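# Screw a feeder screw into the red-taped housing corner hole

## Task

Take a screw from the screw feeder and drive it into the housing hole whose corner carries red tape, until it is tight. It counts as tight only when the screwdriver motor halted on its own at the torque limit (stopped_at_torque=1). Once it is tight, do not turn or shift it again. The other three holes must stay empty: any screw tip left in one of them is a failure. If a screw was pressed in rather than turned in, unscrew it fully and drive it again. Then release the screw, raise the screwdriver well clear above the head, and move away.

## Robot and tools

Robot: a single 7-joint xArm7 carrying a powered screwdriver. The screwdriver is a hex key inside a thin vacuum sleeve that can hold a screw on the key. With one arm, every command row describes that one arm. The only camera is cam_wrist (672x504), mounted on the wrist.

Frame: all poses are absolute, in the scene frame. Its origin is on the table top directly under the arm base, +z is up, and +y is to your left when you face along +x. The base may be slightly tilted. The reported tool position can be off, more so at long reach. The tool point (end_effector_position) is the tip of the hex key when nothing presses on it. The key points along the tool's own +z axis and can be pushed back into the tool by 12 mm. A flat block sticks out about 9 cm from the last joint's axis toward the tool's -y side and turns with it, so watch its clearance.

Row format (used by execute_actions and move): 10 numbers: x, y, z (metres, absolute target position), qw, qx, qy, qz (absolute target orientation quaternion, w first), then spindle, torque_limit, sleeve_vacuum, each from -1 to 1. Put the wanted quaternion in every row; copying it from the latest result can let it drift.

execute_actions(actions): actions is a list of actions. Each action is a list of up to 15 rows, and each row lasts one control step (1/30 s). If fewer than 15 rows are given, the last one repeats for the remaining steps. An empty list just returns state and images. An action is rejected if its target is more than 0.6 m from the tool point's start position along any of the tool's axes. If any action is malformed, or the first fails that check against the latest reported state, nothing in the call runs. At each step the commanded pose is clipped to at most 70 mm and 16 degrees from the measured pose, so large jumps take several actions; after an action the arm only continues to the last clipped pose, not your final target. Position wins over orientation when both cannot be met.

Tool numbers: spindle +1 spins the key clockwise at 500 rpm (screws in), -1 spins it the opposite way; it needs 0.5 s to reach speed. The spindle value persists between actions and while you reply, and the arm does not track the screw meanwhile, so finish an action with spindle 0. torque_limit maps linearly from 0.3 N m (at -1) to 1.2 N m (at +1). sleeve_vacuum above 0.01 holds a screw; anything else lets go. torque_limit and sleeve_vacuum keep their last values.

Engaging and driving: place the tool point on the screw axis, 2 mm below the top of the head, and spin slowly with spindle between -0.2 and 0.2. Negative seats the key without advancing the screw; positive seats it and drives. While driving, lower the tool 0.7 mm per turn to follow the screw. The motor stops by itself at 95 % of torque_limit (head seated or thread jammed), and stopped_at_torque then shows 1. A further positive spindle does nothing until spindle has been 0 or below for 0.5 s continuously. When unscrewing, the motor never self-stops; if turns is not decreasing, raise torque_limit. screw_detected reads 1 while sleeve_vacuum_kpa exceeds 30, meaning a head seals the sleeve. turns is the cumulative key rotation, clockwise positive.

move(target, speed, blocking): target is one 10-number row (absolute pose plus tool values, applied at the start). The tool point follows a straight line toward it, lasting 0.5 to 10 s (cut off at 10 s), turning the shorter way. speed is m/s, 0.002 to 0.5, default 0.25; rotation is capped at twice that in rad/s. The path ignores obstacles, the arm may lag, stray or overshoot, and faster or deeper contact hits harder. The result adds a move: line: done, off_target, moving, held or fault, plus limits (paced = pose clipped; held = some steps blocked, after which it may speed up), and the remaining distance. blocking=false returns after 0.5 s while motion continues; you must call wait or stop before any new rows or move.

wait(seconds): 0 to 10 s, holding the last command; returns early if a running move finishes. stop(): brakes a running move (needs room); the spindle keeps running. zoom_image(camera="cam_wrist", region=[x0,y0,x1,y1]): pixel box from the top-left, at most 504x504, for a closer look. read_manual(section): licence texts only. finished_scene(scene): ends scene number scene after the last command is held; irreversible.

Result lines: a state line (pose, velocities), Hand target (where the controller now drives), step readings of position with HELD on clipped steps, joint positions and torques (noisy, offset, nonzero in free air), and tool readings. "pose unreachable" means the clearance check altered or blocked the command. MOTOR HOT appears from 65 °C; at 80 °C an OVER-TEMPERATURE FAULT brakes the arm until cooled. A TORQUE FAULT happens if a joint hits its load limit (waist 43.5, shoulder 43.5, upper arm roll 26.1, elbow 26.1, forearm roll 26.1, wrist pitch 17.4, wrist roll 17.4 N m): the arm stops, backs off, holds 10 s and drops the rest of the call.

Suggested order: open vacuum, hover above a feeder screw pointing the key down, descend to 2 mm below the head top, seat with a small negative spindle until screw_detected=1, lift, travel above the red-taped hole, lower onto it, drive with small positive spindle while stepping down 0.7 mm per turn until stopped_at_torque=1, set spindle 0, drop vacuum, raise well above, move away.

Avoid: pushing a screw in without turning, touching the other holes, knocking anything off the table, fast impacts or heavy pressing, leaving the spindle on. Loose objects may occasionally get nudged by outside disturbances.

Each tool is called after "Emit:" as name(argument=value, ...) on one line, values as JSON.

## Session

I'll start by looking at the current state and camera image.

Emit:
execute_actions(actions=[])

Scene clock: 0.00 s.
end_effector_position=(+0.4527, +0.0103, +0.3713) sleeve_vacuum_kpa=0 screw_detected=0 stopped_at_torque=0 turns=0.00 end_effector_quat_wxyz=(-0.248, +0.622, +0.743, -0.021) end_effector_velocity=(-0.000, -0.000, -0.000) end_effector_angular_velocity=(+0.001, +0.000, -0.000)
Joint positions: [-0.017 -0.166 -0.     2.035  0.001  2.202  0.766]
Joint velocities: [ 0.     0.    -0.001 -0.     0.001  0.    -0.   ]
Joint torques (N m, as the arm reports them, + toward a larger angle): no reading
Hand target: +0.453, +0.010, +0.371; -0.248, +0.622, +0.743, -0.021

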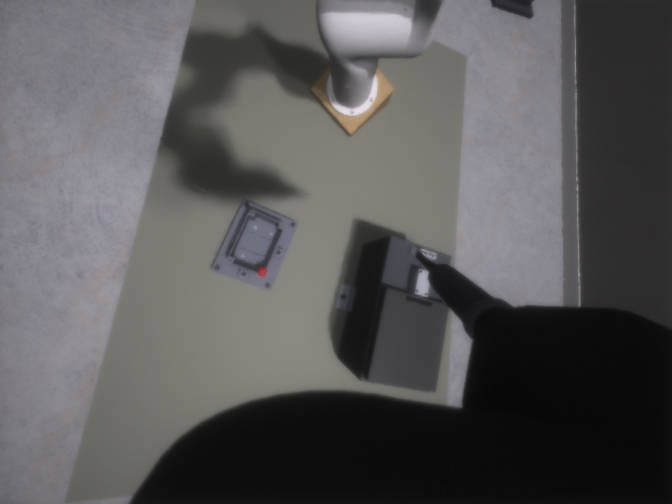

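Emit:
zoom_image(camera="cam_wrist", region=[190, 180, 330, 300])

Emit:
zoom_image(camera="cam_wrist", region=[320, 200, 520, 400])

Region (190, 180, 330, 300) of cam_wrist's 672x504 image, scaled by 3.600, with more detail than that image has; it fills the top 432 rows of this view, and the rest is white.

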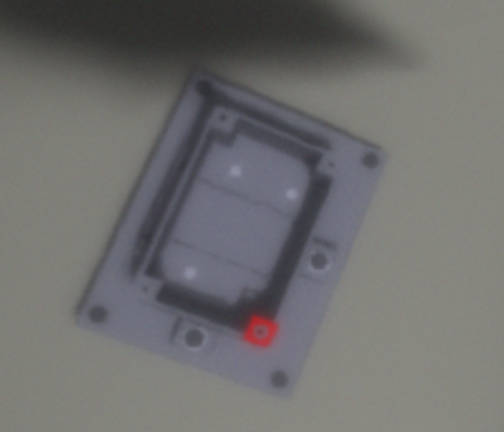

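Region (320, 200, 520, 400) of cam_wrist's 672x504 image, scaled by 2.520, with more detail than that image has.

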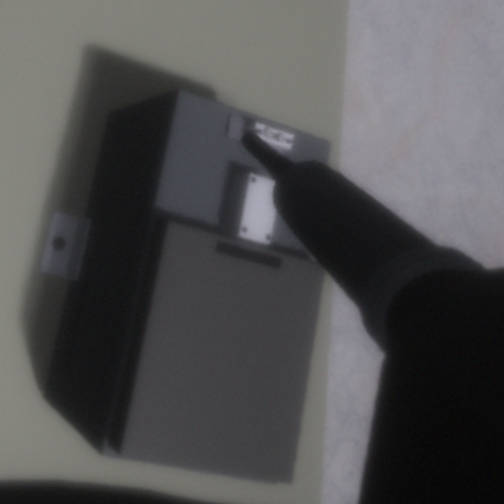

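Emit:
move(target=[0.40, 0.15, 0.27, 0, 0.7071, 0.7071, 0, 0, 0, 0], speed=0.3)

Scene clock: 7.90 s.
end_effector_position=(+0.4002, +0.1495, +0.2702) sleeve_vacuum_kpa=0 screw_detected=0 stopped_at_torque=0 turns=0.00 end_effector_quat_wxyz=(-0.000, +0.708, +0.706, -0.000) end_effector_velocity=(-0.003, +0.002, -0.002) end_effector_angular_velocity=(-0.004, -0.001, +0.005)
Joint positions: [ 0.076 -0.712  0.49   1.081 -0.165  1.578  1.432]
Joint velocities: [ 0.004 -0.001  0.006 -0.006 -0.001 -0.001  0.004]
Joint torques (N m, as the arm reports them, + toward a larger angle): [  3.84 -16.56   3.28  24.65   0.77  -2.23   0.71]
Hand target: +0.400, +0.150, +0.270; +0.000, +0.707, +0.707, -0.000
Off the commanded pose: 0.001 m, 0 deg.
move: done

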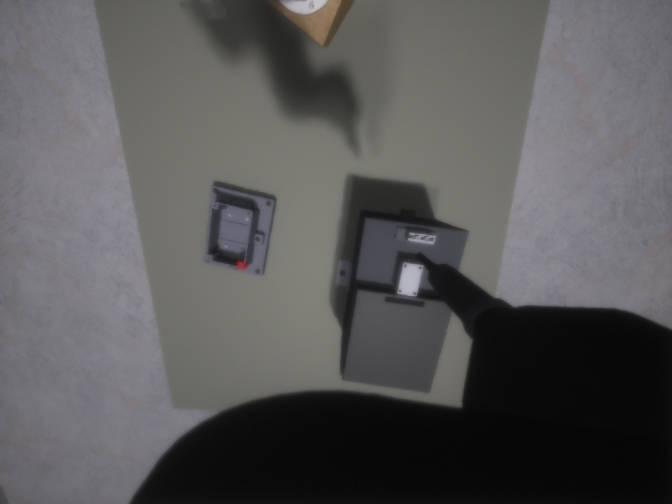

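Emit:
zoom_image(camera="cam_wrist", region=[370, 195, 470, 295])

Emit:
zoom_image(camera="cam_wrist", region=[190, 175, 300, 285])

Region (370, 195, 470, 295) of cam_wrist's 672x504 image, scaled by 5.040, with more detail than that image has.

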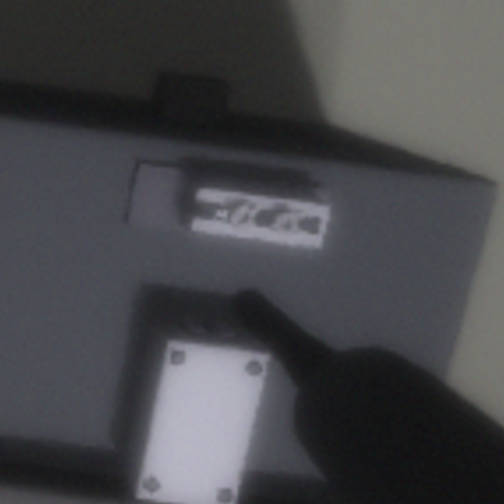

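Region (190, 175, 300, 285) of cam_wrist's 672x504 image, scaled by 4.582, with more detail than that image has.

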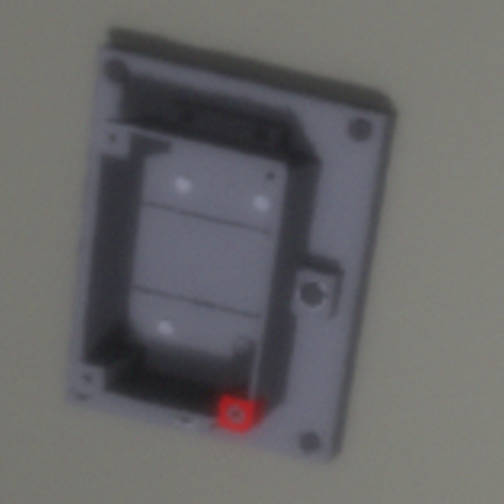

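Emit:
move(target=[0.44, 0.20, 0.22, 0, 0.7071, 0.7071, 0, 0, 0, 0], speed=0.2)

Scene clock: 13.13 s.
end_effector_position=(+0.4401, +0.2002, +0.2206) sleeve_vacuum_kpa=0 screw_detected=0 stopped_at_torque=0 turns=0.00 end_effector_quat_wxyz=(+0.000, +0.707, +0.707, +0.001) end_effector_velocity=(-0.001, -0.001, -0.003) end_effector_angular_velocity=(-0.003, +0.006, -0.002)
Joint positions: [ 0.008 -0.521  0.576  1.084 -0.215  1.408  1.519]
Joint velocities: [-0.002  0.003  0.    -0.004  0.    -0.001  0.002]
Joint torques (N m, as the arm reports them, + toward a larger angle): [  6.42 -22.78   4.2   25.24   0.62  -2.31   0.81]
Hand target: +0.440, +0.200, +0.220; -0.000, +0.707, +0.707, -0.000
Off the commanded pose: 0.001 m, 0 deg.
move: done

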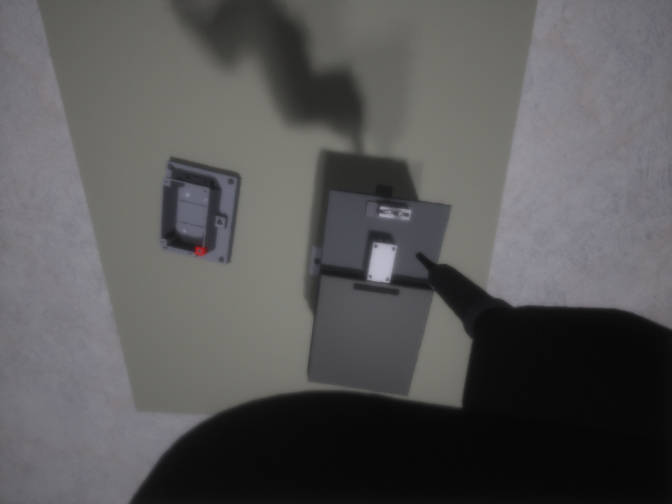

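Emit:
zoom_image(camera="cam_wrist", region=[350, 180, 450, 290])

Emit:
zoom_image(camera="cam_wrist", region=[360, 190, 420, 250])

Emit:
zoom_image(camera="cam_wrist", region=[145, 150, 265, 270])

Region (350, 180, 450, 290) of cam_wrist's 672x504 image, scaled by 4.582, with more detail than that image has; it fills the left 458 columns of this view, and the rest is white.

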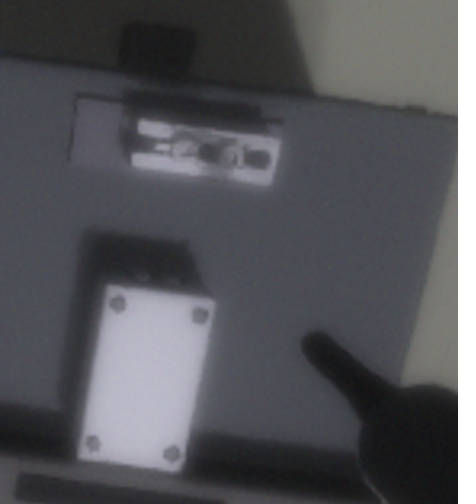

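Region (360, 190, 420, 250) of cam_wrist's 672x504 image, scaled by 8.400, with more detail than that image has.

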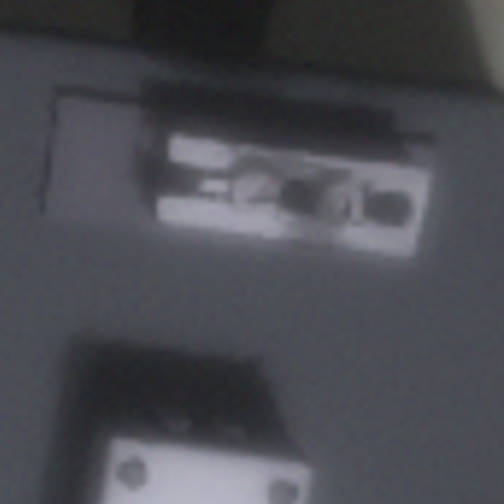

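Region (145, 150, 265, 270) of cam_wrist's 672x504 image, scaled by 4.200, with more detail than that image has.

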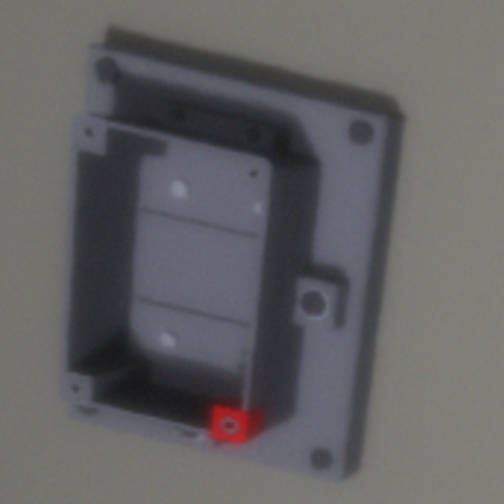

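Emit:
zoom_image(camera="cam_wrist", region=[0, 0, 250, 450])

Emit:
zoom_image(camera="cam_wrist", region=[400, 235, 480, 315])

Region (0, 0, 250, 450) of cam_wrist's 672x504 image, scaled by 1.120, with more detail than that image has.

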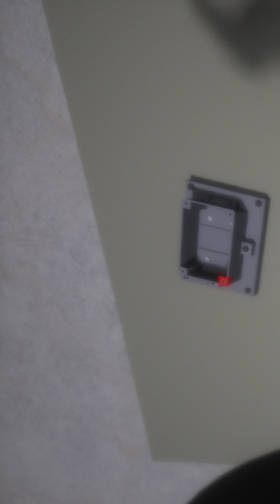

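Region (400, 235, 480, 315) of cam_wrist's 672x504 image, scaled by 6.300, with more detail than that image has.

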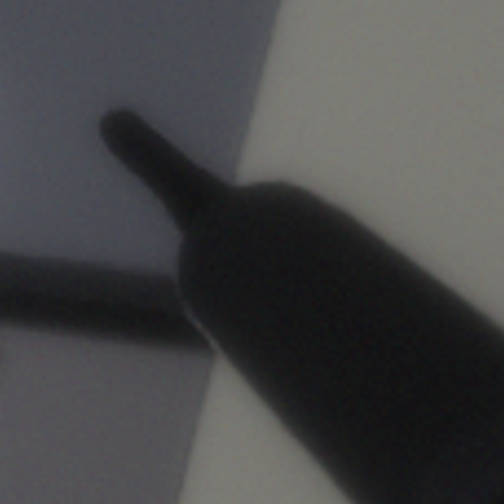

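Emit:
move(target=[0.404, 0.190, 0.192, 0, 0.7071, 0.7071, 0, 0, 0, 0], speed=0.15)

Emit:
zoom_image(camera="cam_wrist", region=[375, 215, 445, 285])

Scene clock: 23.63 s.
end_effector_position=(+0.4044, +0.1901, +0.1923) sleeve_vacuum_kpa=0 screw_detected=0 stopped_at_torque=0 turns=0.00 end_effector_quat_wxyz=(+0.000, +0.707, +0.707, +0.000) end_effector_velocity=(-0.001, -0.001, -0.002) end_effector_angular_velocity=(-0.001, +0.002, -0.000)
Joint positions: [ 0.06  -0.642  0.54   0.899 -0.177  1.34   1.517]
Joint velocities: [ 0.001 -0.001 -0.002 -0.005  0.    -0.002  0.   ]
Joint torques (N m, as the arm reports them, + toward a larger angle): [  5.17 -18.52   3.4   25.36   0.58  -2.38   0.79]
Hand target: +0.404, +0.190, +0.192; +0.000, +0.707, +0.707, -0.000
Off the commanded pose: 0.000 m, 0 deg.
move: done

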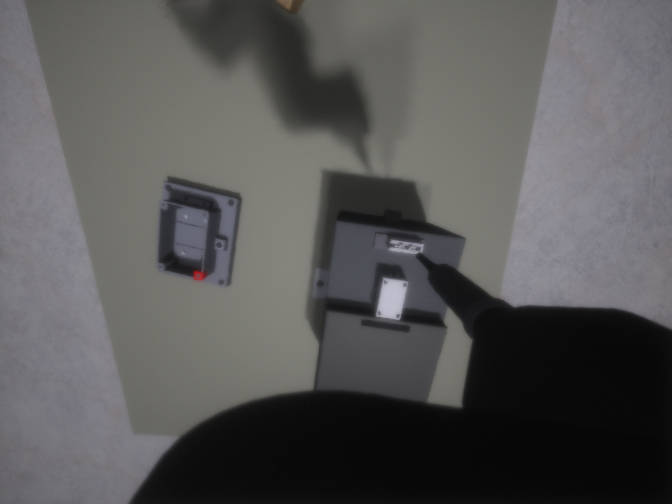

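Region (375, 215, 445, 285) of cam_wrist's 672x504 image, scaled by 7.200, with more detail than that image has.

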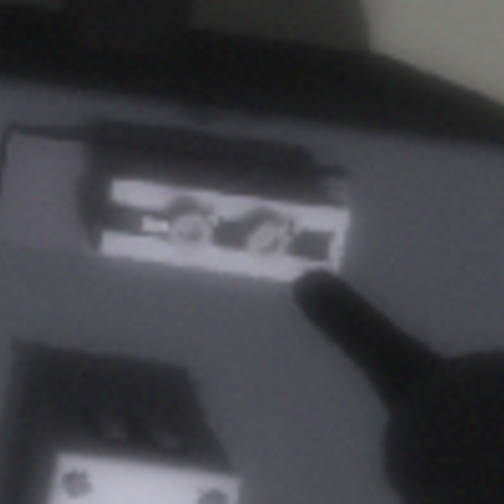

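Emit:
zoom_image(camera="cam_wrist", region=[388, 232, 428, 266])

Region (388, 232, 428, 266) of cam_wrist's 672x504 image, scaled by 12.600, with more detail than that image has; it fills the top 428 rows of this view, and the rest is white.

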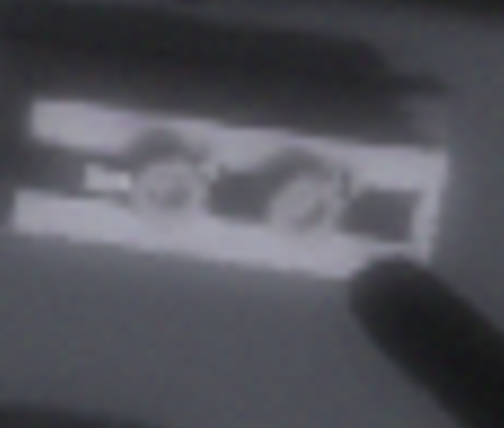

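Emit:
move(target=[0.4042, 0.1911, 0.175, 0, 0.7071, 0.7071, 0, 0, 0, 1], speed=0.06)

Emit:
zoom_image(camera="cam_wrist", region=[388, 232, 428, 266])

Emit:
zoom_image(camera="cam_wrist", region=[375, 215, 445, 285])

Scene clock: 30.53 s.
end_effector_position=(+0.4043, +0.1912, +0.1752) sleeve_vacuum_kpa=14 screw_detected=0 stopped_at_torque=0 turns=0.00 end_effector_quat_wxyz=(+0.000, +0.707, +0.707, +0.000) end_effector_velocity=(+0.001, +0.000, +0.001) end_effector_angular_velocity=(+0.002, -0.003, +0.000)
Joint positions: [ 0.057 -0.637  0.536  0.855 -0.183  1.291  1.521]
Joint velocities: [ 0.001 -0.002 -0.    -0.    -0.    -0.002 -0.   ]
Joint torques (N m, as the arm reports them, + toward a larger angle): [  5.35 -18.5    3.34  25.42   0.58  -2.32   0.77]
Hand target: +0.404, +0.191, +0.175; +0.000, +0.707, +0.707, -0.000
Off the commanded pose: 0.000 m, 0 deg.
move: done

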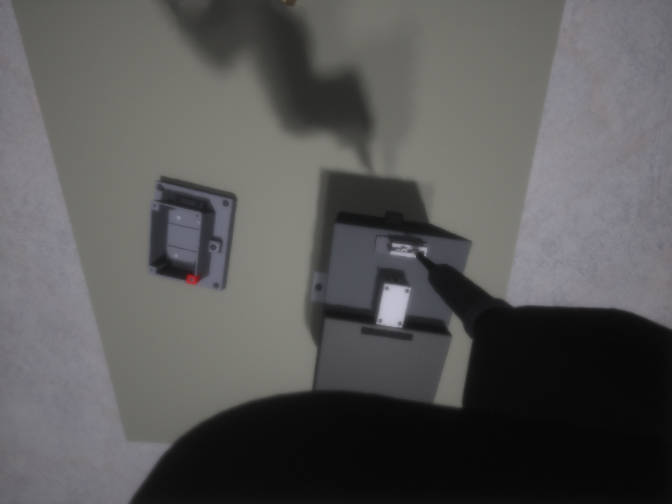

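Region (388, 232, 428, 266) of cam_wrist's 672x504 image, scaled by 12.600, with more detail than that image has; it fills the top 428 rows of this view, and the rest is white.

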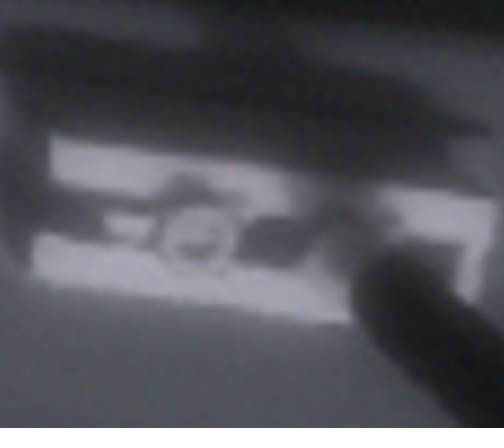

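Region (375, 215, 445, 285) of cam_wrist's 672x504 image, scaled by 7.200, with more detail than that image has.

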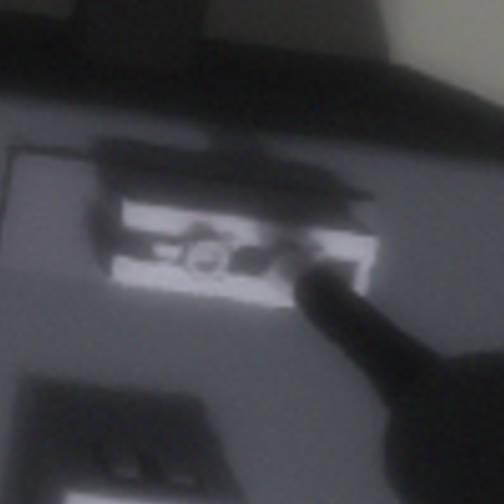

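Emit:
execute_actions(actions=[[[0.4041,0.191,0.1748,0,0.7071,0.7071,0,0,0,1],[0.4041,0.191,0.1744,0,0.7071,0.7071,0,0,0,1],[0.4041,0.191,0.1739,0,0.7071,0.7071,0,0,0,1],[0.4041,0.191,0.1733,0,0.7071,0.7071,0,0,0,1],[0.4041,0.191,0.1727,0,0.7071,0.7071,0,0,0,1],[0.4041,0.191,0.1721,0,0.7071,0.7071,0,0,0,1],[0.4041,0.191,0.1715,0,0.7071,0.7071,0,0,0,1],[0.4041,0.191,0.1709,0,0.7071,0.7071,0,0,0,1],[0.4041,0.191,0.1703,0,0.7071,0.7071,0,0,0,1],[0.4041,0.191,0.1697,0,0.7071,0.7071,0,0,0,1],[0.4041,0.191,0.1691,0,0.7071,0.7071,0,0,0,1],[0.4041,0.191,0.1685,0,0.7071,0.7071,0,0,0,1],[0.4041,0.191,0.1679,0,0.7071,0.7071,0,0,0,1],[0.4041,0.191,0.1673,0,0.7071,0.7071,0,0,0,1],[0.4041,0.191,0.1667,0,0.7071,0.7071,0,0,0,1]],[[0.4041,0.191,0.1661,0,0.7071,0.7071,0,0,0,1],[0.4041,0.191,0.1655,0,0.7071,0.7071,0,0,0,1],[0.4041,0.191,0.1650,0,0.7071,0.7071,0,0,0,1],[0.4041,0.191,0.1645,0,0.7071,0.7071,0,0,0,1],[0.4041,0.191,0.1640,0,0.7071,0.7071,0,0,0,1],[0.4041,0.191,0.1635,0,0.7071,0.7071,0,0,0,1],[0.4041,0.191,0.1630,0,0.7071,0.7071,0,0,0,1],[0.4041,0.191,0.1626,0,0.7071,0.7071,0,0,0,1],[0.4041,0.191,0.1623,0,0.7071,0.7071,0,0,0,1],[0.4041,0.191,0.1621,0,0.7071,0.7071,0,0,0,1],[0.4041,0.191,0.1620,0,0.7071,0.7071,0,0,0,1]]])

Emit:
zoom_image(camera="cam_wrist", region=[388, 232, 428, 266])

Emit:
zoom_image(camera="cam_wrist", region=[385, 225, 445, 285])

Scene clock: 36.10 s.
end_effector_position=(+0.4046, +0.1913, +0.1627) sleeve_vacuum_kpa=14 screw_detected=0 stopped_at_torque=0 turns=0.00 end_effector_quat_wxyz=(+0.000, +0.707, +0.707, +0.001) end_effector_velocity=(-0.001, -0.000, -0.002) end_effector_angular_velocity=(-0.001, +0.002, +0.000)
Joint positions: [ 0.054 -0.635  0.531  0.822 -0.188  1.253  1.523]
Joint velocities: [-0.     0.001 -0.    -0.005 -0.    -0.003  0.   ]
Joint torques (N m, as the arm reports them, + toward a larger angle): [  3.89 -15.     3.06  21.12   0.24  -1.36   0.65]
Hand target: +0.404, +0.191, +0.162; +0.000, +0.707, +0.707, -0.000
Off the commanded pose: 0.001 m, 0 deg.
Step readings (end_effector_position; steps 1 to 15: 1st action; 16 to 30: 2nd action):
0: (+0.4042, +0.1911, +0.1750)
1: (+0.4042, +0.1911, +0.1750)
2: (+0.4042, +0.1911, +0.1750)
4: (+0.4042, +0.1911, +0.1747)
8: (+0.4041, +0.1910, +0.1727)
15: (+0.4047, +0.1916, +0.1694)
16: (+0.4048, +0.1917, +0.1690)
17: (+0.4048, +0.1917, +0.1684)
19: (+0.4047, +0.1916, +0.1671)
23: (+0.4047, +0.1915, +0.1649)
30: end_effector_position above

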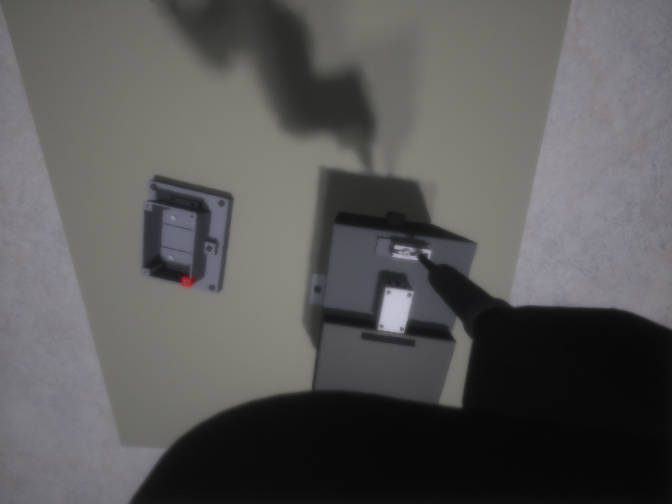

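Region (388, 232, 428, 266) of cam_wrist's 672x504 image, scaled by 12.600, with more detail than that image has; it fills the top 428 rows of this view, and the rest is white.

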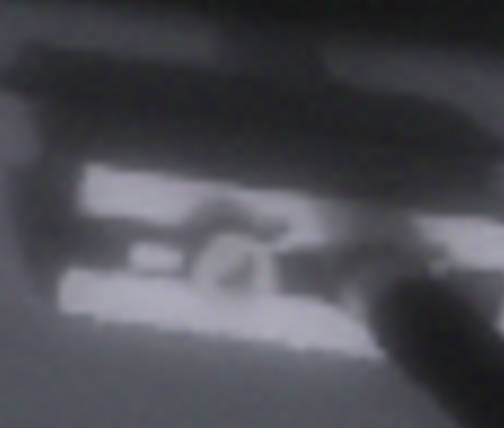

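Region (385, 225, 445, 285) of cam_wrist's 672x504 image, scaled by 8.400, with more detail than that image has.

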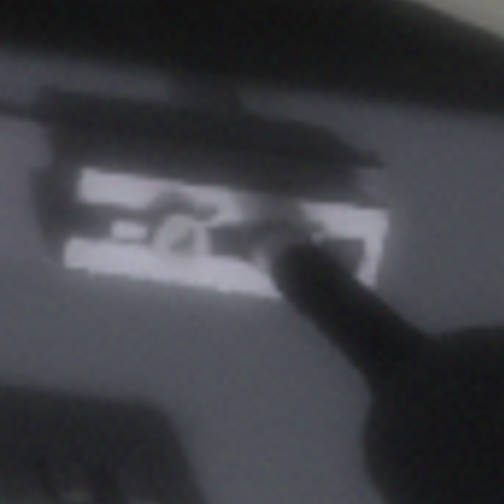

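Emit:
execute_actions(actions=[[[0.4041,0.191,0.1630,0,0.7071,0.7071,0,0,0,1],[0.4041,0.191,0.1645,0,0.7071,0.7071,0,0,0,1],[0.4041,0.191,0.1665,0,0.7071,0.7071,0,0,0,1],[0.4041,0.191,0.1685,0,0.7071,0.7071,0,0,0,1],[0.4041,0.191,0.1705,0,0.7071,0.7071,0,0,0,1],[0.4041,0.191,0.1725,0,0.7071,0.7071,0,0,0,1],[0.4041,0.191,0.1745,0,0.7071,0.7071,0,0,0,1],[0.4040,0.1909,0.1765,0,0.7071,0.7071,0,0,0,1],[0.4037,0.1906,0.1785,0,0.7071,0.7071,0,0,0,1],[0.4033,0.1902,0.1805,0,0.7071,0.7071,0,0,0,1],[0.4029,0.1898,0.1825,0,0.7071,0.7071,0,0,0,1],[0.4025,0.1894,0.1840,0,0.7071,0.7071,0,0,0,1],[0.4022,0.1892,0.1852,0,0.7071,0.7071,0,0,0,1],[0.4020,0.1890,0.1858,0,0.7071,0.7071,0,0,0,1],[0.4020,0.1890,0.1860,0,0.7071,0.7071,0,0,0,1]]])

Emit:
wait(seconds=0.3)

Emit:
zoom_image(camera="cam_wrist", region=[388, 232, 428, 266])

Scene clock: 39.20 s.
end_effector_position=(+0.4020, +0.1891, +0.1824) sleeve_vacuum_kpa=14 screw_detected=0 stopped_at_torque=0 turns=0.00 end_effector_quat_wxyz=(-0.000, +0.707, +0.707, -0.001) end_effector_velocity=(+0.001, -0.001, +0.053) end_effector_angular_velocity=(+0.021, -0.031, -0.001)
Joint positions: [ 0.062 -0.646  0.535  0.869 -0.178  1.316  1.517]
Joint velocities: [ 0.027 -0.054  0.     0.092  0.025  0.109 -0.017]
Joint torques (N m, as the arm reports them, + toward a larger angle): [  5.05 -16.78   3.09  24.47   0.65  -2.45   0.76]
Hand target: +0.402, +0.189, +0.186; -0.000, +0.707, +0.707, +0.000
Off the commanded pose: 0.004 m, 0 deg.
Step readings (end_effector_position):
0: (+0.4041, +0.1910, +0.1620)
1: (+0.4041, +0.1910, +0.1620)
2: (+0.4040, +0.1910, +0.1621)
4: (+0.4037, +0.1908, +0.1633)
8: (+0.4033, +0.1906, +0.1695)
15: end_effector_position above

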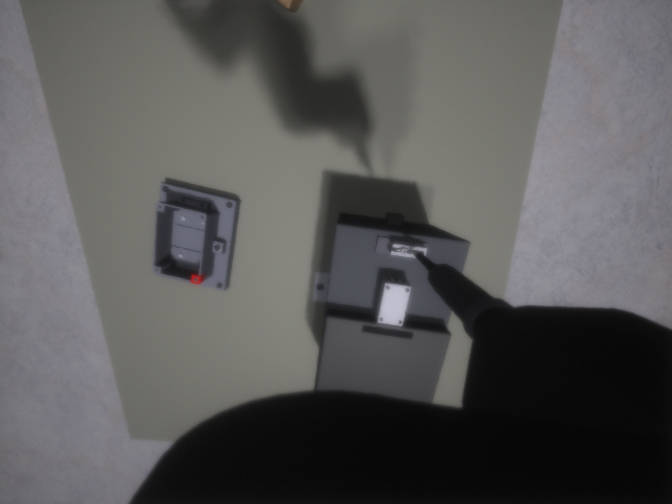

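Scene clock: 39.50 s.
end_effector_position=(+0.4017, +0.1888, +0.1855) sleeve_vacuum_kpa=14 screw_detected=0 stopped_at_torque=0 turns=0.00 end_effector_quat_wxyz=(-0.000, +0.707, +0.707, -0.000) end_effector_velocity=(+0.001, +0.001, +0.002) end_effector_angular_velocity=(+0.003, -0.004, +0.001)
Joint positions: [ 0.063 -0.65   0.535  0.875 -0.176  1.324  1.516]
Joint velocities: [ 0.001 -0.001  0.     0.003  0.    -0.001 -0.001]
Joint torques (N m, as the arm reports them, + toward a larger angle): [  5.33 -18.29   3.26  25.55   0.62  -2.4    0.7 ]
Hand target: +0.402, +0.189, +0.186; -0.000, +0.707, +0.707, +0.000
Off the commanded pose: 0.001 m, 0 deg.
wait: 0.30 s; at rest by 0.23 s

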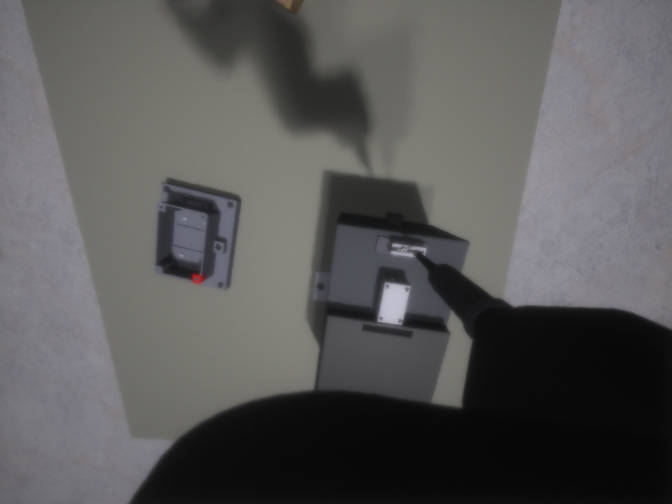

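Region (388, 232, 428, 266) of cam_wrist's 672x504 image, scaled by 12.600, with more detail than that image has; it fills the top 428 rows of this view, and the rest is white.

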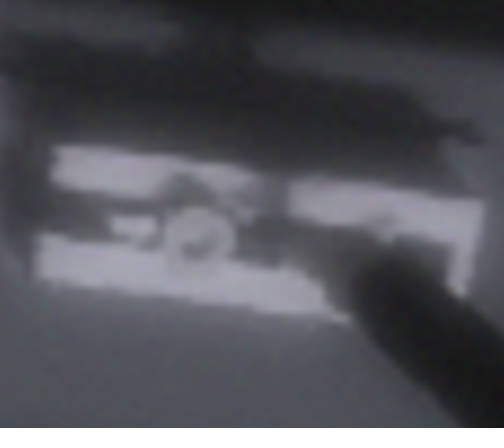

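Emit:
execute_actions(actions=[[[0.4019,0.1885,0.1858,0,0.7071,0.7071,0,0,0,1],[0.4018,0.1875,0.1854,0,0.7071,0.7071,0,0,0,1],[0.4017,0.1861,0.1848,0,0.7071,0.7071,0,0,0,1],[0.4016,0.1845,0.1840,0,0.7071,0.7071,0,0,0,1],[0.4015,0.1828,0.1830,0,0.7071,0.7071,0,0,0,1],[0.4014,0.1811,0.1820,0,0.7071,0.7071,0,0,0,1],[0.4013,0.1796,0.1810,0,0.7071,0.7071,0,0,0,1],[0.4012,0.1784,0.1800,0,0.7071,0.7071,0,0,0,1],[0.4012,0.1775,0.1790,0,0.7071,0.7071,0,0,0,1],[0.4012,0.1770,0.1780,0,0.7071,0.7071,0,0,0,1],[0.4012,0.1767,0.1770,0,0.7071,0.7071,0,0,0,1],[0.4012,0.1767,0.1761,0,0.7071,0.7071,0,0,0,1],[0.4012,0.1767,0.1753,0,0.7071,0.7071,0,0,0,1],[0.4012,0.1767,0.1746,0,0.7071,0.7071,0,0,0,1],[0.4012,0.1767,0.1740,0,0.7071,0.7071,0,0,0,1]],[[0.4012,0.1767,0.1735,0,0.7071,0.7071,0,0,0,1],[0.4012,0.1767,0.1731,0,0.7071,0.7071,0,0,0,1],[0.4012,0.1767,0.1727,0,0.7071,0.7071,0,0,0,1],[0.4012,0.1767,0.1723,0,0.7071,0.7071,0,0,0,1],[0.4012,0.1767,0.1720,0,0.7071,0.7071,0,0,0,1],[0.4012,0.1767,0.1717,0,0.7071,0.7071,0,0,0,1],[0.4012,0.1767,0.1714,0,0.7071,0.7071,0,0,0,1],[0.4012,0.1767,0.1711,0,0.7071,0.7071,0,0,0,1],[0.4012,0.1767,0.1708,0,0.7071,0.7071,0,0,0,1],[0.4012,0.1767,0.1705,0,0.7071,0.7071,0,0,0,1],[0.4012,0.1767,0.1702,0,0.7071,0.7071,0,0,0,1],[0.4012,0.1767,0.1699,0,0.7071,0.7071,0,0,0,1],[0.4012,0.1767,0.1696,0,0.7071,0.7071,0,0,0,1],[0.4012,0.1767,0.1693,0,0.7071,0.7071,0,0,0,1],[0.4012,0.1767,0.1690,0,0.7071,0.7071,0,-0.1,0,1]],[[0.4012,0.1767,0.1687,0,0.7071,0.7071,0,-0.1,0,1],[0.4012,0.1767,0.1684,0,0.7071,0.7071,0,-0.1,0,1],[0.4012,0.1767,0.1681,0,0.7071,0.7071,0,-0.1,0,1],[0.4012,0.1767,0.1678,0,0.7071,0.7071,0,-0.1,0,1],[0.4012,0.1767,0.1675,0,0.7071,0.7071,0,-0.1,0,1],[0.4012,0.1767,0.1672,0,0.7071,0.7071,0,-0.1,0,1],[0.4012,0.1767,0.1669,0,0.7071,0.7071,0,-0.1,0,1],[0.4012,0.1767,0.1666,0,0.7071,0.7071,0,-0.1,0,1],[0.4012,0.1767,0.1663,0,0.7071,0.7071,0,-0.1,0,1],[0.4012,0.1767,0.1660,0,0.7071,0.7071,0,-0.1,0,1],[0.4012,0.1767,0.1657,0,0.7071,0.7071,0,-0.1,0,1],[0.4012,0.1767,0.1655,0,0.7071,0.7071,0,-0.1,0,1],[0.4012,0.1767,0.1655,0,0.7071,0.7071,0,-0.1,0,1],[0.4012,0.1767,0.1655,0,0.7071,0.7071,0,-0.1,0,1],[0.4012,0.1767,0.1655,0,0.7071,0.7071,0,0,0,1]]])

Emit:
zoom_image(camera="cam_wrist", region=[398, 235, 448, 277])

Scene clock: 45.30 s.
end_effector_position=(+0.4028, +0.1778, +0.1681) sleeve_vacuum_kpa=39 screw_detected=1 stopped_at_torque=0 turns=-0.41 end_effector_quat_wxyz=(+0.001, +0.707, +0.707, +0.003) end_effector_velocity=(-0.001, +0.001, -0.003) end_effector_angular_velocity=(+0.001, +0.000, +0.001)
Joint positions: [ 0.068 -0.68   0.499  0.805 -0.183  1.27   1.491]
Joint velocities: [-0.001  0.     0.001 -0.008  0.001 -0.009 -0.001]
Joint torques (N m, as the arm reports them, + toward a larger angle): [-0.4  -5.92  2.05 11.34 -1.79 -0.06  0.94]
Hand target: +0.401, +0.177, +0.166; -0.000, +0.707, +0.707, -0.000
Off the commanded pose: 0.003 m, 0 deg.
Step readings (end_effector_position; steps 1 to 15: 1st action; 16 to 30: 2nd action; 31 to 45: 3rd action):
0: (+0.4020, +0.1890, +0.1859)
1: (+0.4020, +0.1890, +0.1859)
2: (+0.4020, +0.1889, +0.1859)
4: (+0.4019, +0.1881, +0.1856)
8: (+0.4015, +0.1829, +0.1830)
15: (+0.4021, +0.1778, +0.1776)
16: (+0.4020, +0.1777, +0.1768)
17: (+0.4020, +0.1777, +0.1761)
19: (+0.4020, +0.1776, +0.1749)
23: (+0.4019, +0.1775, +0.1731)
30: (+0.4017, +0.1771, +0.1706)
31: (+0.4016, +0.1769, +0.1702)
32: (+0.4015, +0.1767, +0.1697)
34: (+0.4015, +0.1767, +0.1691)
38: (+0.4017, +0.1773, +0.1688)
45: end_effector_position above

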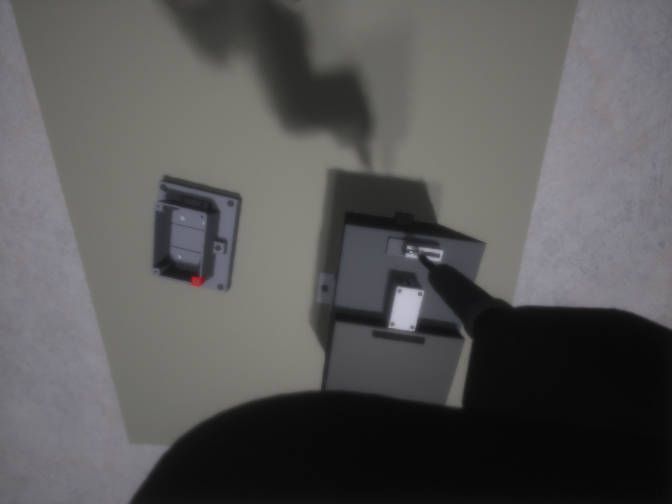

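Region (398, 235, 448, 277) of cam_wrist's 672x504 image, scaled by 10.080, with more detail than that image has; it fills the top 423 rows of this view, and the rest is white.

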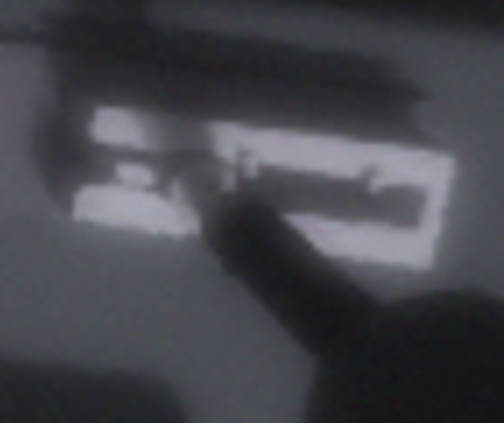

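Emit:
execute_actions(actions=[[[0.4016,0.1770,0.1690,0,0.7071,0.7071,0,0,0,1],[0.4016,0.1770,0.1705,0,0.7071,0.7071,0,0,0,1],[0.4016,0.1770,0.1725,0,0.7071,0.7071,0,0,0,1],[0.4016,0.1770,0.1745,0,0.7071,0.7071,0,0,0,1],[0.4016,0.1770,0.1770,0,0.7071,0.7071,0,0,0,1],[0.4016,0.1770,0.1795,0,0.7071,0.7071,0,0,0,1],[0.4016,0.1770,0.1820,0,0.7071,0.7071,0,0,0,1],[0.4016,0.1770,0.1845,0,0.7071,0.7071,0,0,0,1],[0.4016,0.1770,0.1870,0,0.7071,0.7071,0,0,0,1],[0.4016,0.1770,0.1895,0,0.7071,0.7071,0,0,0,1],[0.4016,0.1770,0.1920,0,0.7071,0.7071,0,0,0,1],[0.4016,0.1770,0.1945,0,0.7071,0.7071,0,0,0,1],[0.4016,0.1770,0.1965,0,0.7071,0.7071,0,0,0,1],[0.4016,0.1770,0.1985,0,0.7071,0.7071,0,0,0,1],[0.4016,0.1770,0.2000,0,0.7071,0.7071,0,0,0,1]]])

Emit:
wait(seconds=0.3)

Emit:
zoom_image(camera="cam_wrist", region=[390, 225, 440, 275])

Scene clock: 47.07 s.
end_effector_position=(+0.3988, +0.1748, +0.1895) sleeve_vacuum_kpa=39 screw_detected=1 stopped_at_torque=0 turns=-0.41 end_effector_quat_wxyz=(-0.001, +0.707, +0.707, -0.005) end_effector_velocity=(+0.009, +0.009, +0.080) end_effector_angular_velocity=(+0.022, -0.029, +0.003)
Joint positions: [ 0.07  -0.678  0.508  0.872 -0.175  1.353  1.489]
Joint velocities: [ 0.013 -0.004  0.031  0.207  0.022  0.181 -0.006]
Joint torques (N m, as the arm reports them, + toward a larger angle): [  4.9  -18.01   3.27  25.84   0.57  -2.56   0.64]
Hand target: +0.401, +0.177, +0.200; -0.000, +0.707, +0.707, +0.000
Off the commanded pose: 0.011 m, 1 deg.
Step readings (end_effector_position):
0: (+0.4028, +0.1775, +0.1676)
1: (+0.4028, +0.1775, +0.1676)
2: (+0.4027, +0.1774, +0.1679)
4: (+0.4019, +0.1765, +0.1686)
8: (+0.3993, +0.1744, +0.1722)
15: end_effector_position above

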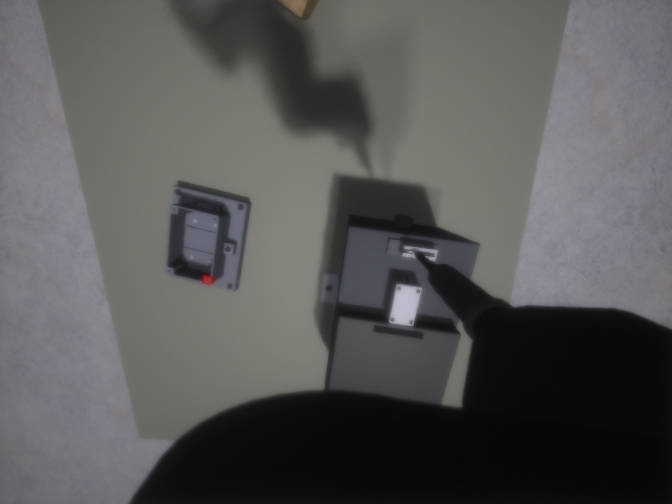

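Scene clock: 47.37 s.
end_effector_position=(+0.4009, +0.1765, +0.1987) sleeve_vacuum_kpa=39 screw_detected=1 stopped_at_torque=0 turns=-0.41 end_effector_quat_wxyz=(-0.000, +0.707, +0.707, -0.001) end_effector_velocity=(+0.003, +0.001, +0.003) end_effector_angular_velocity=(+0.005, -0.008, -0.002)
Joint positions: [ 0.072 -0.679  0.512  0.894 -0.172  1.368  1.488]
Joint velocities: [ 0.001 -0.003 -0.     0.005 -0.    -0.002  0.001]
Joint torques (N m, as the arm reports them, + toward a larger angle): [  4.77 -17.87   3.41  25.58   0.59  -2.3    0.72]
Hand target: +0.401, +0.177, +0.200; -0.000, +0.707, +0.707, +0.000
Off the commanded pose: 0.002 m, 0 deg.
wait: 0.30 s; no rest

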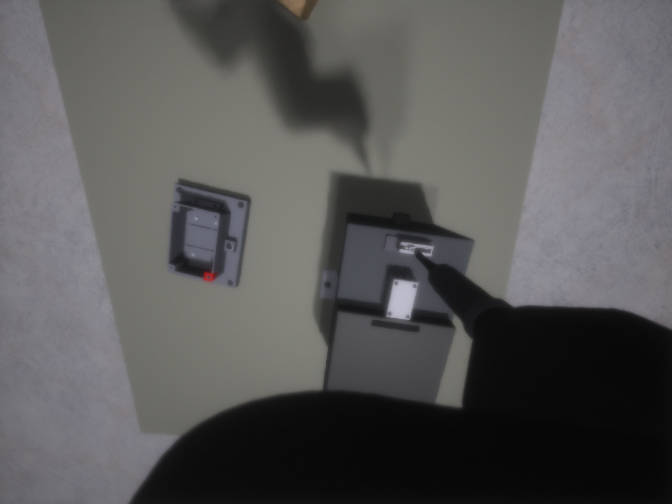

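Region (390, 225, 440, 275) of cam_wrist's 672x504 image, scaled by 10.080, with more detail than that image has.

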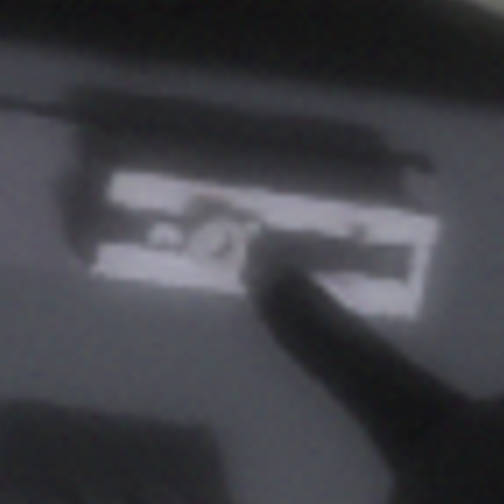

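Emit:
zoom_image(camera="cam_wrist", region=[160, 175, 270, 295])

Region (160, 175, 270, 295) of cam_wrist's 672x504 image, scaled by 4.200, with more detail than that image has; it fills the left 462 columns of this view, and the rest is white.

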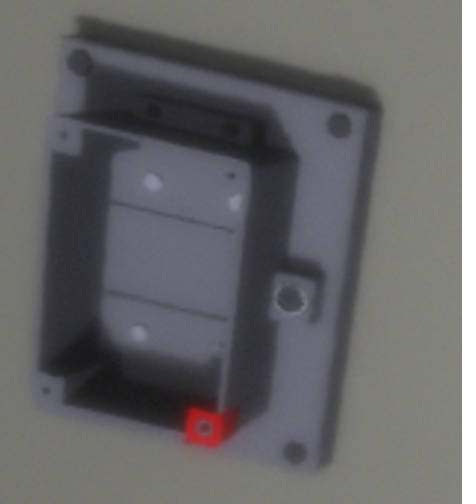

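Emit:
move(target=[0.4837, -0.1314, 0.115, 0, 0.7071, 0.7071, 0, 0, 0, 1], speed=0.3)

Emit:
zoom_image(camera="cam_wrist", region=[385, 222, 435, 272])

Scene clock: 53.03 s.
end_effector_position=(+0.4846, -0.1304, +0.1148) sleeve_vacuum_kpa=39 screw_detected=1 stopped_at_torque=0 turns=-0.41 end_effector_quat_wxyz=(+0.000, +0.707, +0.708, +0.000) end_effector_velocity=(+0.001, -0.004, +0.000) end_effector_angular_velocity=(-0.000, -0.002, -0.006)
Joint positions: [-0.061 -0.711 -0.208  0.874 -0.422  1.156  0.799]
Joint velocities: [-0.003  0.001 -0.007  0.005 -0.001 -0.001 -0.003]
Joint torques (N m, as the arm reports them, + toward a larger angle): [ -0.38 -20.85   6.74  22.64   0.72  -1.75   0.72]
Hand target: +0.485, -0.131, +0.115; -0.000, +0.707, +0.707, +0.000
Off the commanded pose: 0.001 m, 0 deg.
move: done

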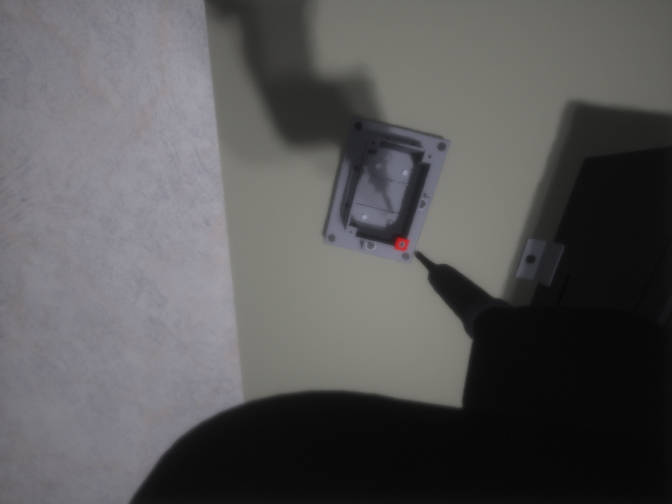

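Region (385, 222, 435, 272) of cam_wrist's 672x504 image, scaled by 10.080, with more detail than that image has.

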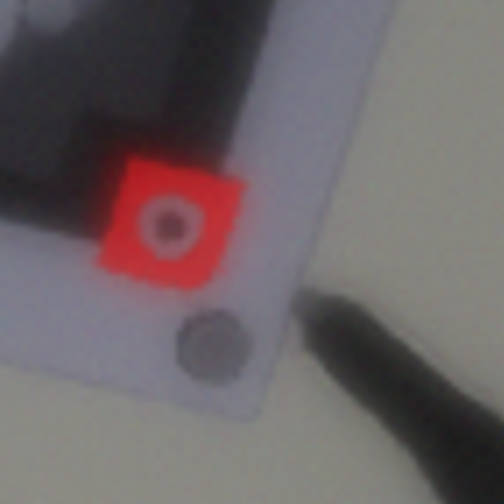

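Emit:
move(target=[0.4862, -0.1356, 0.084, 0, 0.7071, 0.7071, 0, 0, 0, 1], speed=0.08)

Emit:
execute_actions(actions=[])

Emit:
zoom_image(camera="cam_wrist", region=[394, 230, 434, 270])

Scene clock: 58.97 s.
end_effector_position=(+0.4865, -0.1356, +0.0843) sleeve_vacuum_kpa=39 screw_detected=1 stopped_at_torque=0 turns=-0.41 end_effector_quat_wxyz=(+0.000, +0.707, +0.707, +0.000) end_effector_velocity=(+0.001, +0.000, +0.000) end_effector_angular_velocity=(+0.000, -0.003, +0.002)
Joint positions: [-0.067 -0.674 -0.25   0.828 -0.442  1.064  0.794]
Joint velocities: [ 0.001 -0.    -0.    -0.001 -0.    -0.003 -0.001]
Joint torques (N m, as the arm reports them, + toward a larger angle): [ -0.25 -21.9    6.58  22.02   0.75  -1.77   0.66]
Hand target: +0.486, -0.136, +0.084; +0.000, +0.707, +0.707, -0.000
Off the commanded pose: 0.000 m, 0 deg.
move: done

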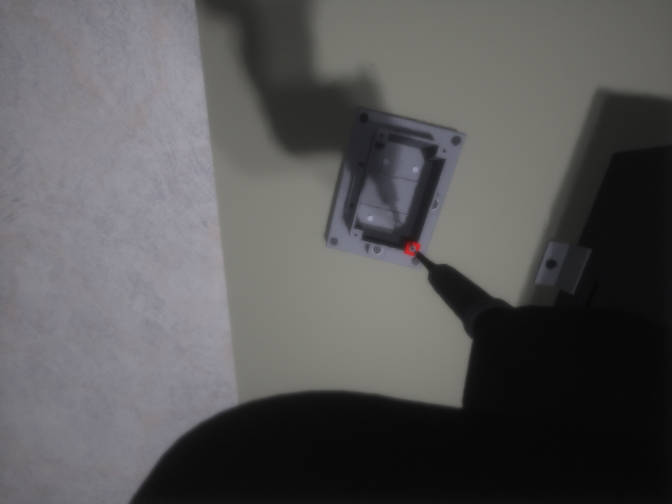

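Scene clock: 58.97 s.
end_effector_position=(+0.4865, -0.1356, +0.0843) sleeve_vacuum_kpa=39 screw_detected=1 stopped_at_torque=0 turns=-0.41 end_effector_quat_wxyz=(+0.000, +0.707, +0.707, +0.000) end_effector_velocity=(+0.001, +0.000, +0.000) end_effector_angular_velocity=(+0.000, -0.003, +0.002)
Joint positions: [-0.067 -0.674 -0.25   0.828 -0.442  1.064  0.794]
Joint velocities: [ 0.001 -0.    -0.    -0.001 -0.    -0.003 -0.001]
Joint torques (N m, as the arm reports them, + toward a larger angle): [ -0.25 -21.9    6.58  22.02   0.75  -1.77   0.66]
Hand target: +0.486, -0.136, +0.084; +0.000, +0.707, +0.707, -0.000
Off the commanded pose: 0.000 m, 0 deg.

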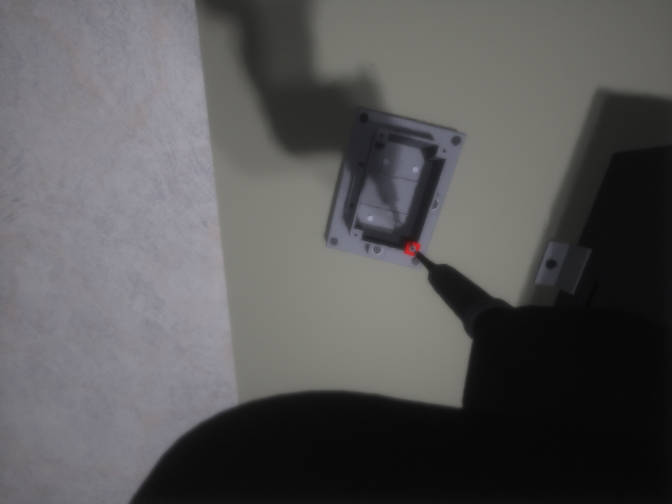

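Region (394, 230, 434, 270) of cam_wrist's 672x504 image, scaled by 12.600, with more detail than that image has.

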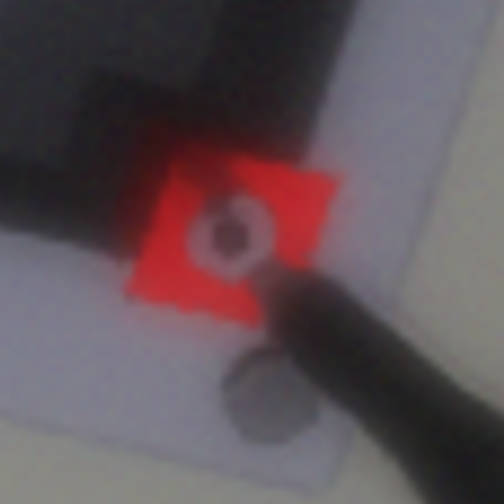

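Emit:
move(target=[0.4858, -0.1360, 0.0765, 0, 0.7071, 0.7071, 0, 0, 0, 1], speed=0.03)

Emit:
zoom_image(camera="cam_wrist", region=[394, 230, 434, 270])

Scene clock: 64.50 s.
end_effector_position=(+0.4858, -0.1360, +0.0765) sleeve_vacuum_kpa=39 screw_detected=1 stopped_at_torque=0 turns=-0.41 end_effector_quat_wxyz=(-0.000, +0.707, +0.707, -0.000) end_effector_velocity=(+0.003, -0.001, +0.002) end_effector_angular_velocity=(+0.000, -0.008, -0.001)
Joint positions: [-0.068 -0.667 -0.259  0.814 -0.447  1.042  0.794]
Joint velocities: [-0.    -0.002  0.     0.002  0.    -0.005  0.   ]
Joint torques (N m, as the arm reports them, + toward a larger angle): [ -0.58 -22.42   6.56  22.05   0.66  -1.7    0.66]
Hand target: +0.486, -0.136, +0.076; +0.000, +0.707, +0.707, -0.000
Off the commanded pose: 0.000 m, 0 deg.
move: done

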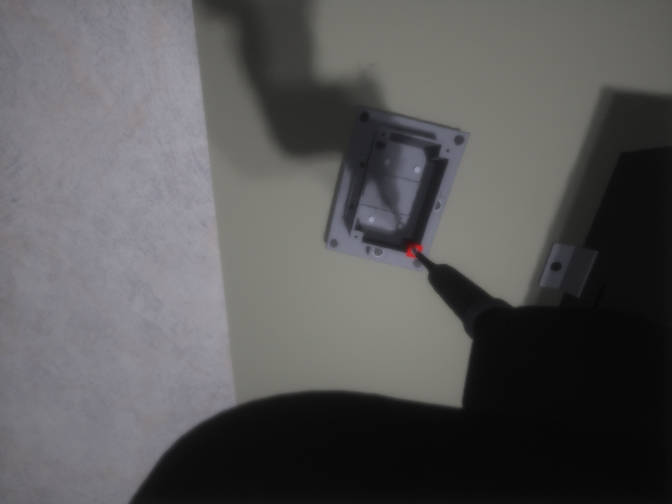

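Region (394, 230, 434, 270) of cam_wrist's 672x504 image, scaled by 12.600, with more detail than that image has.

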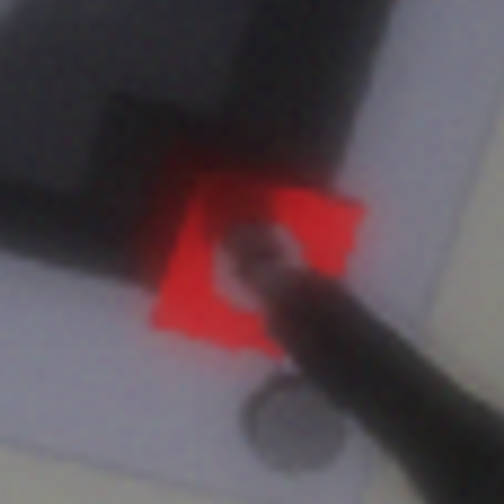

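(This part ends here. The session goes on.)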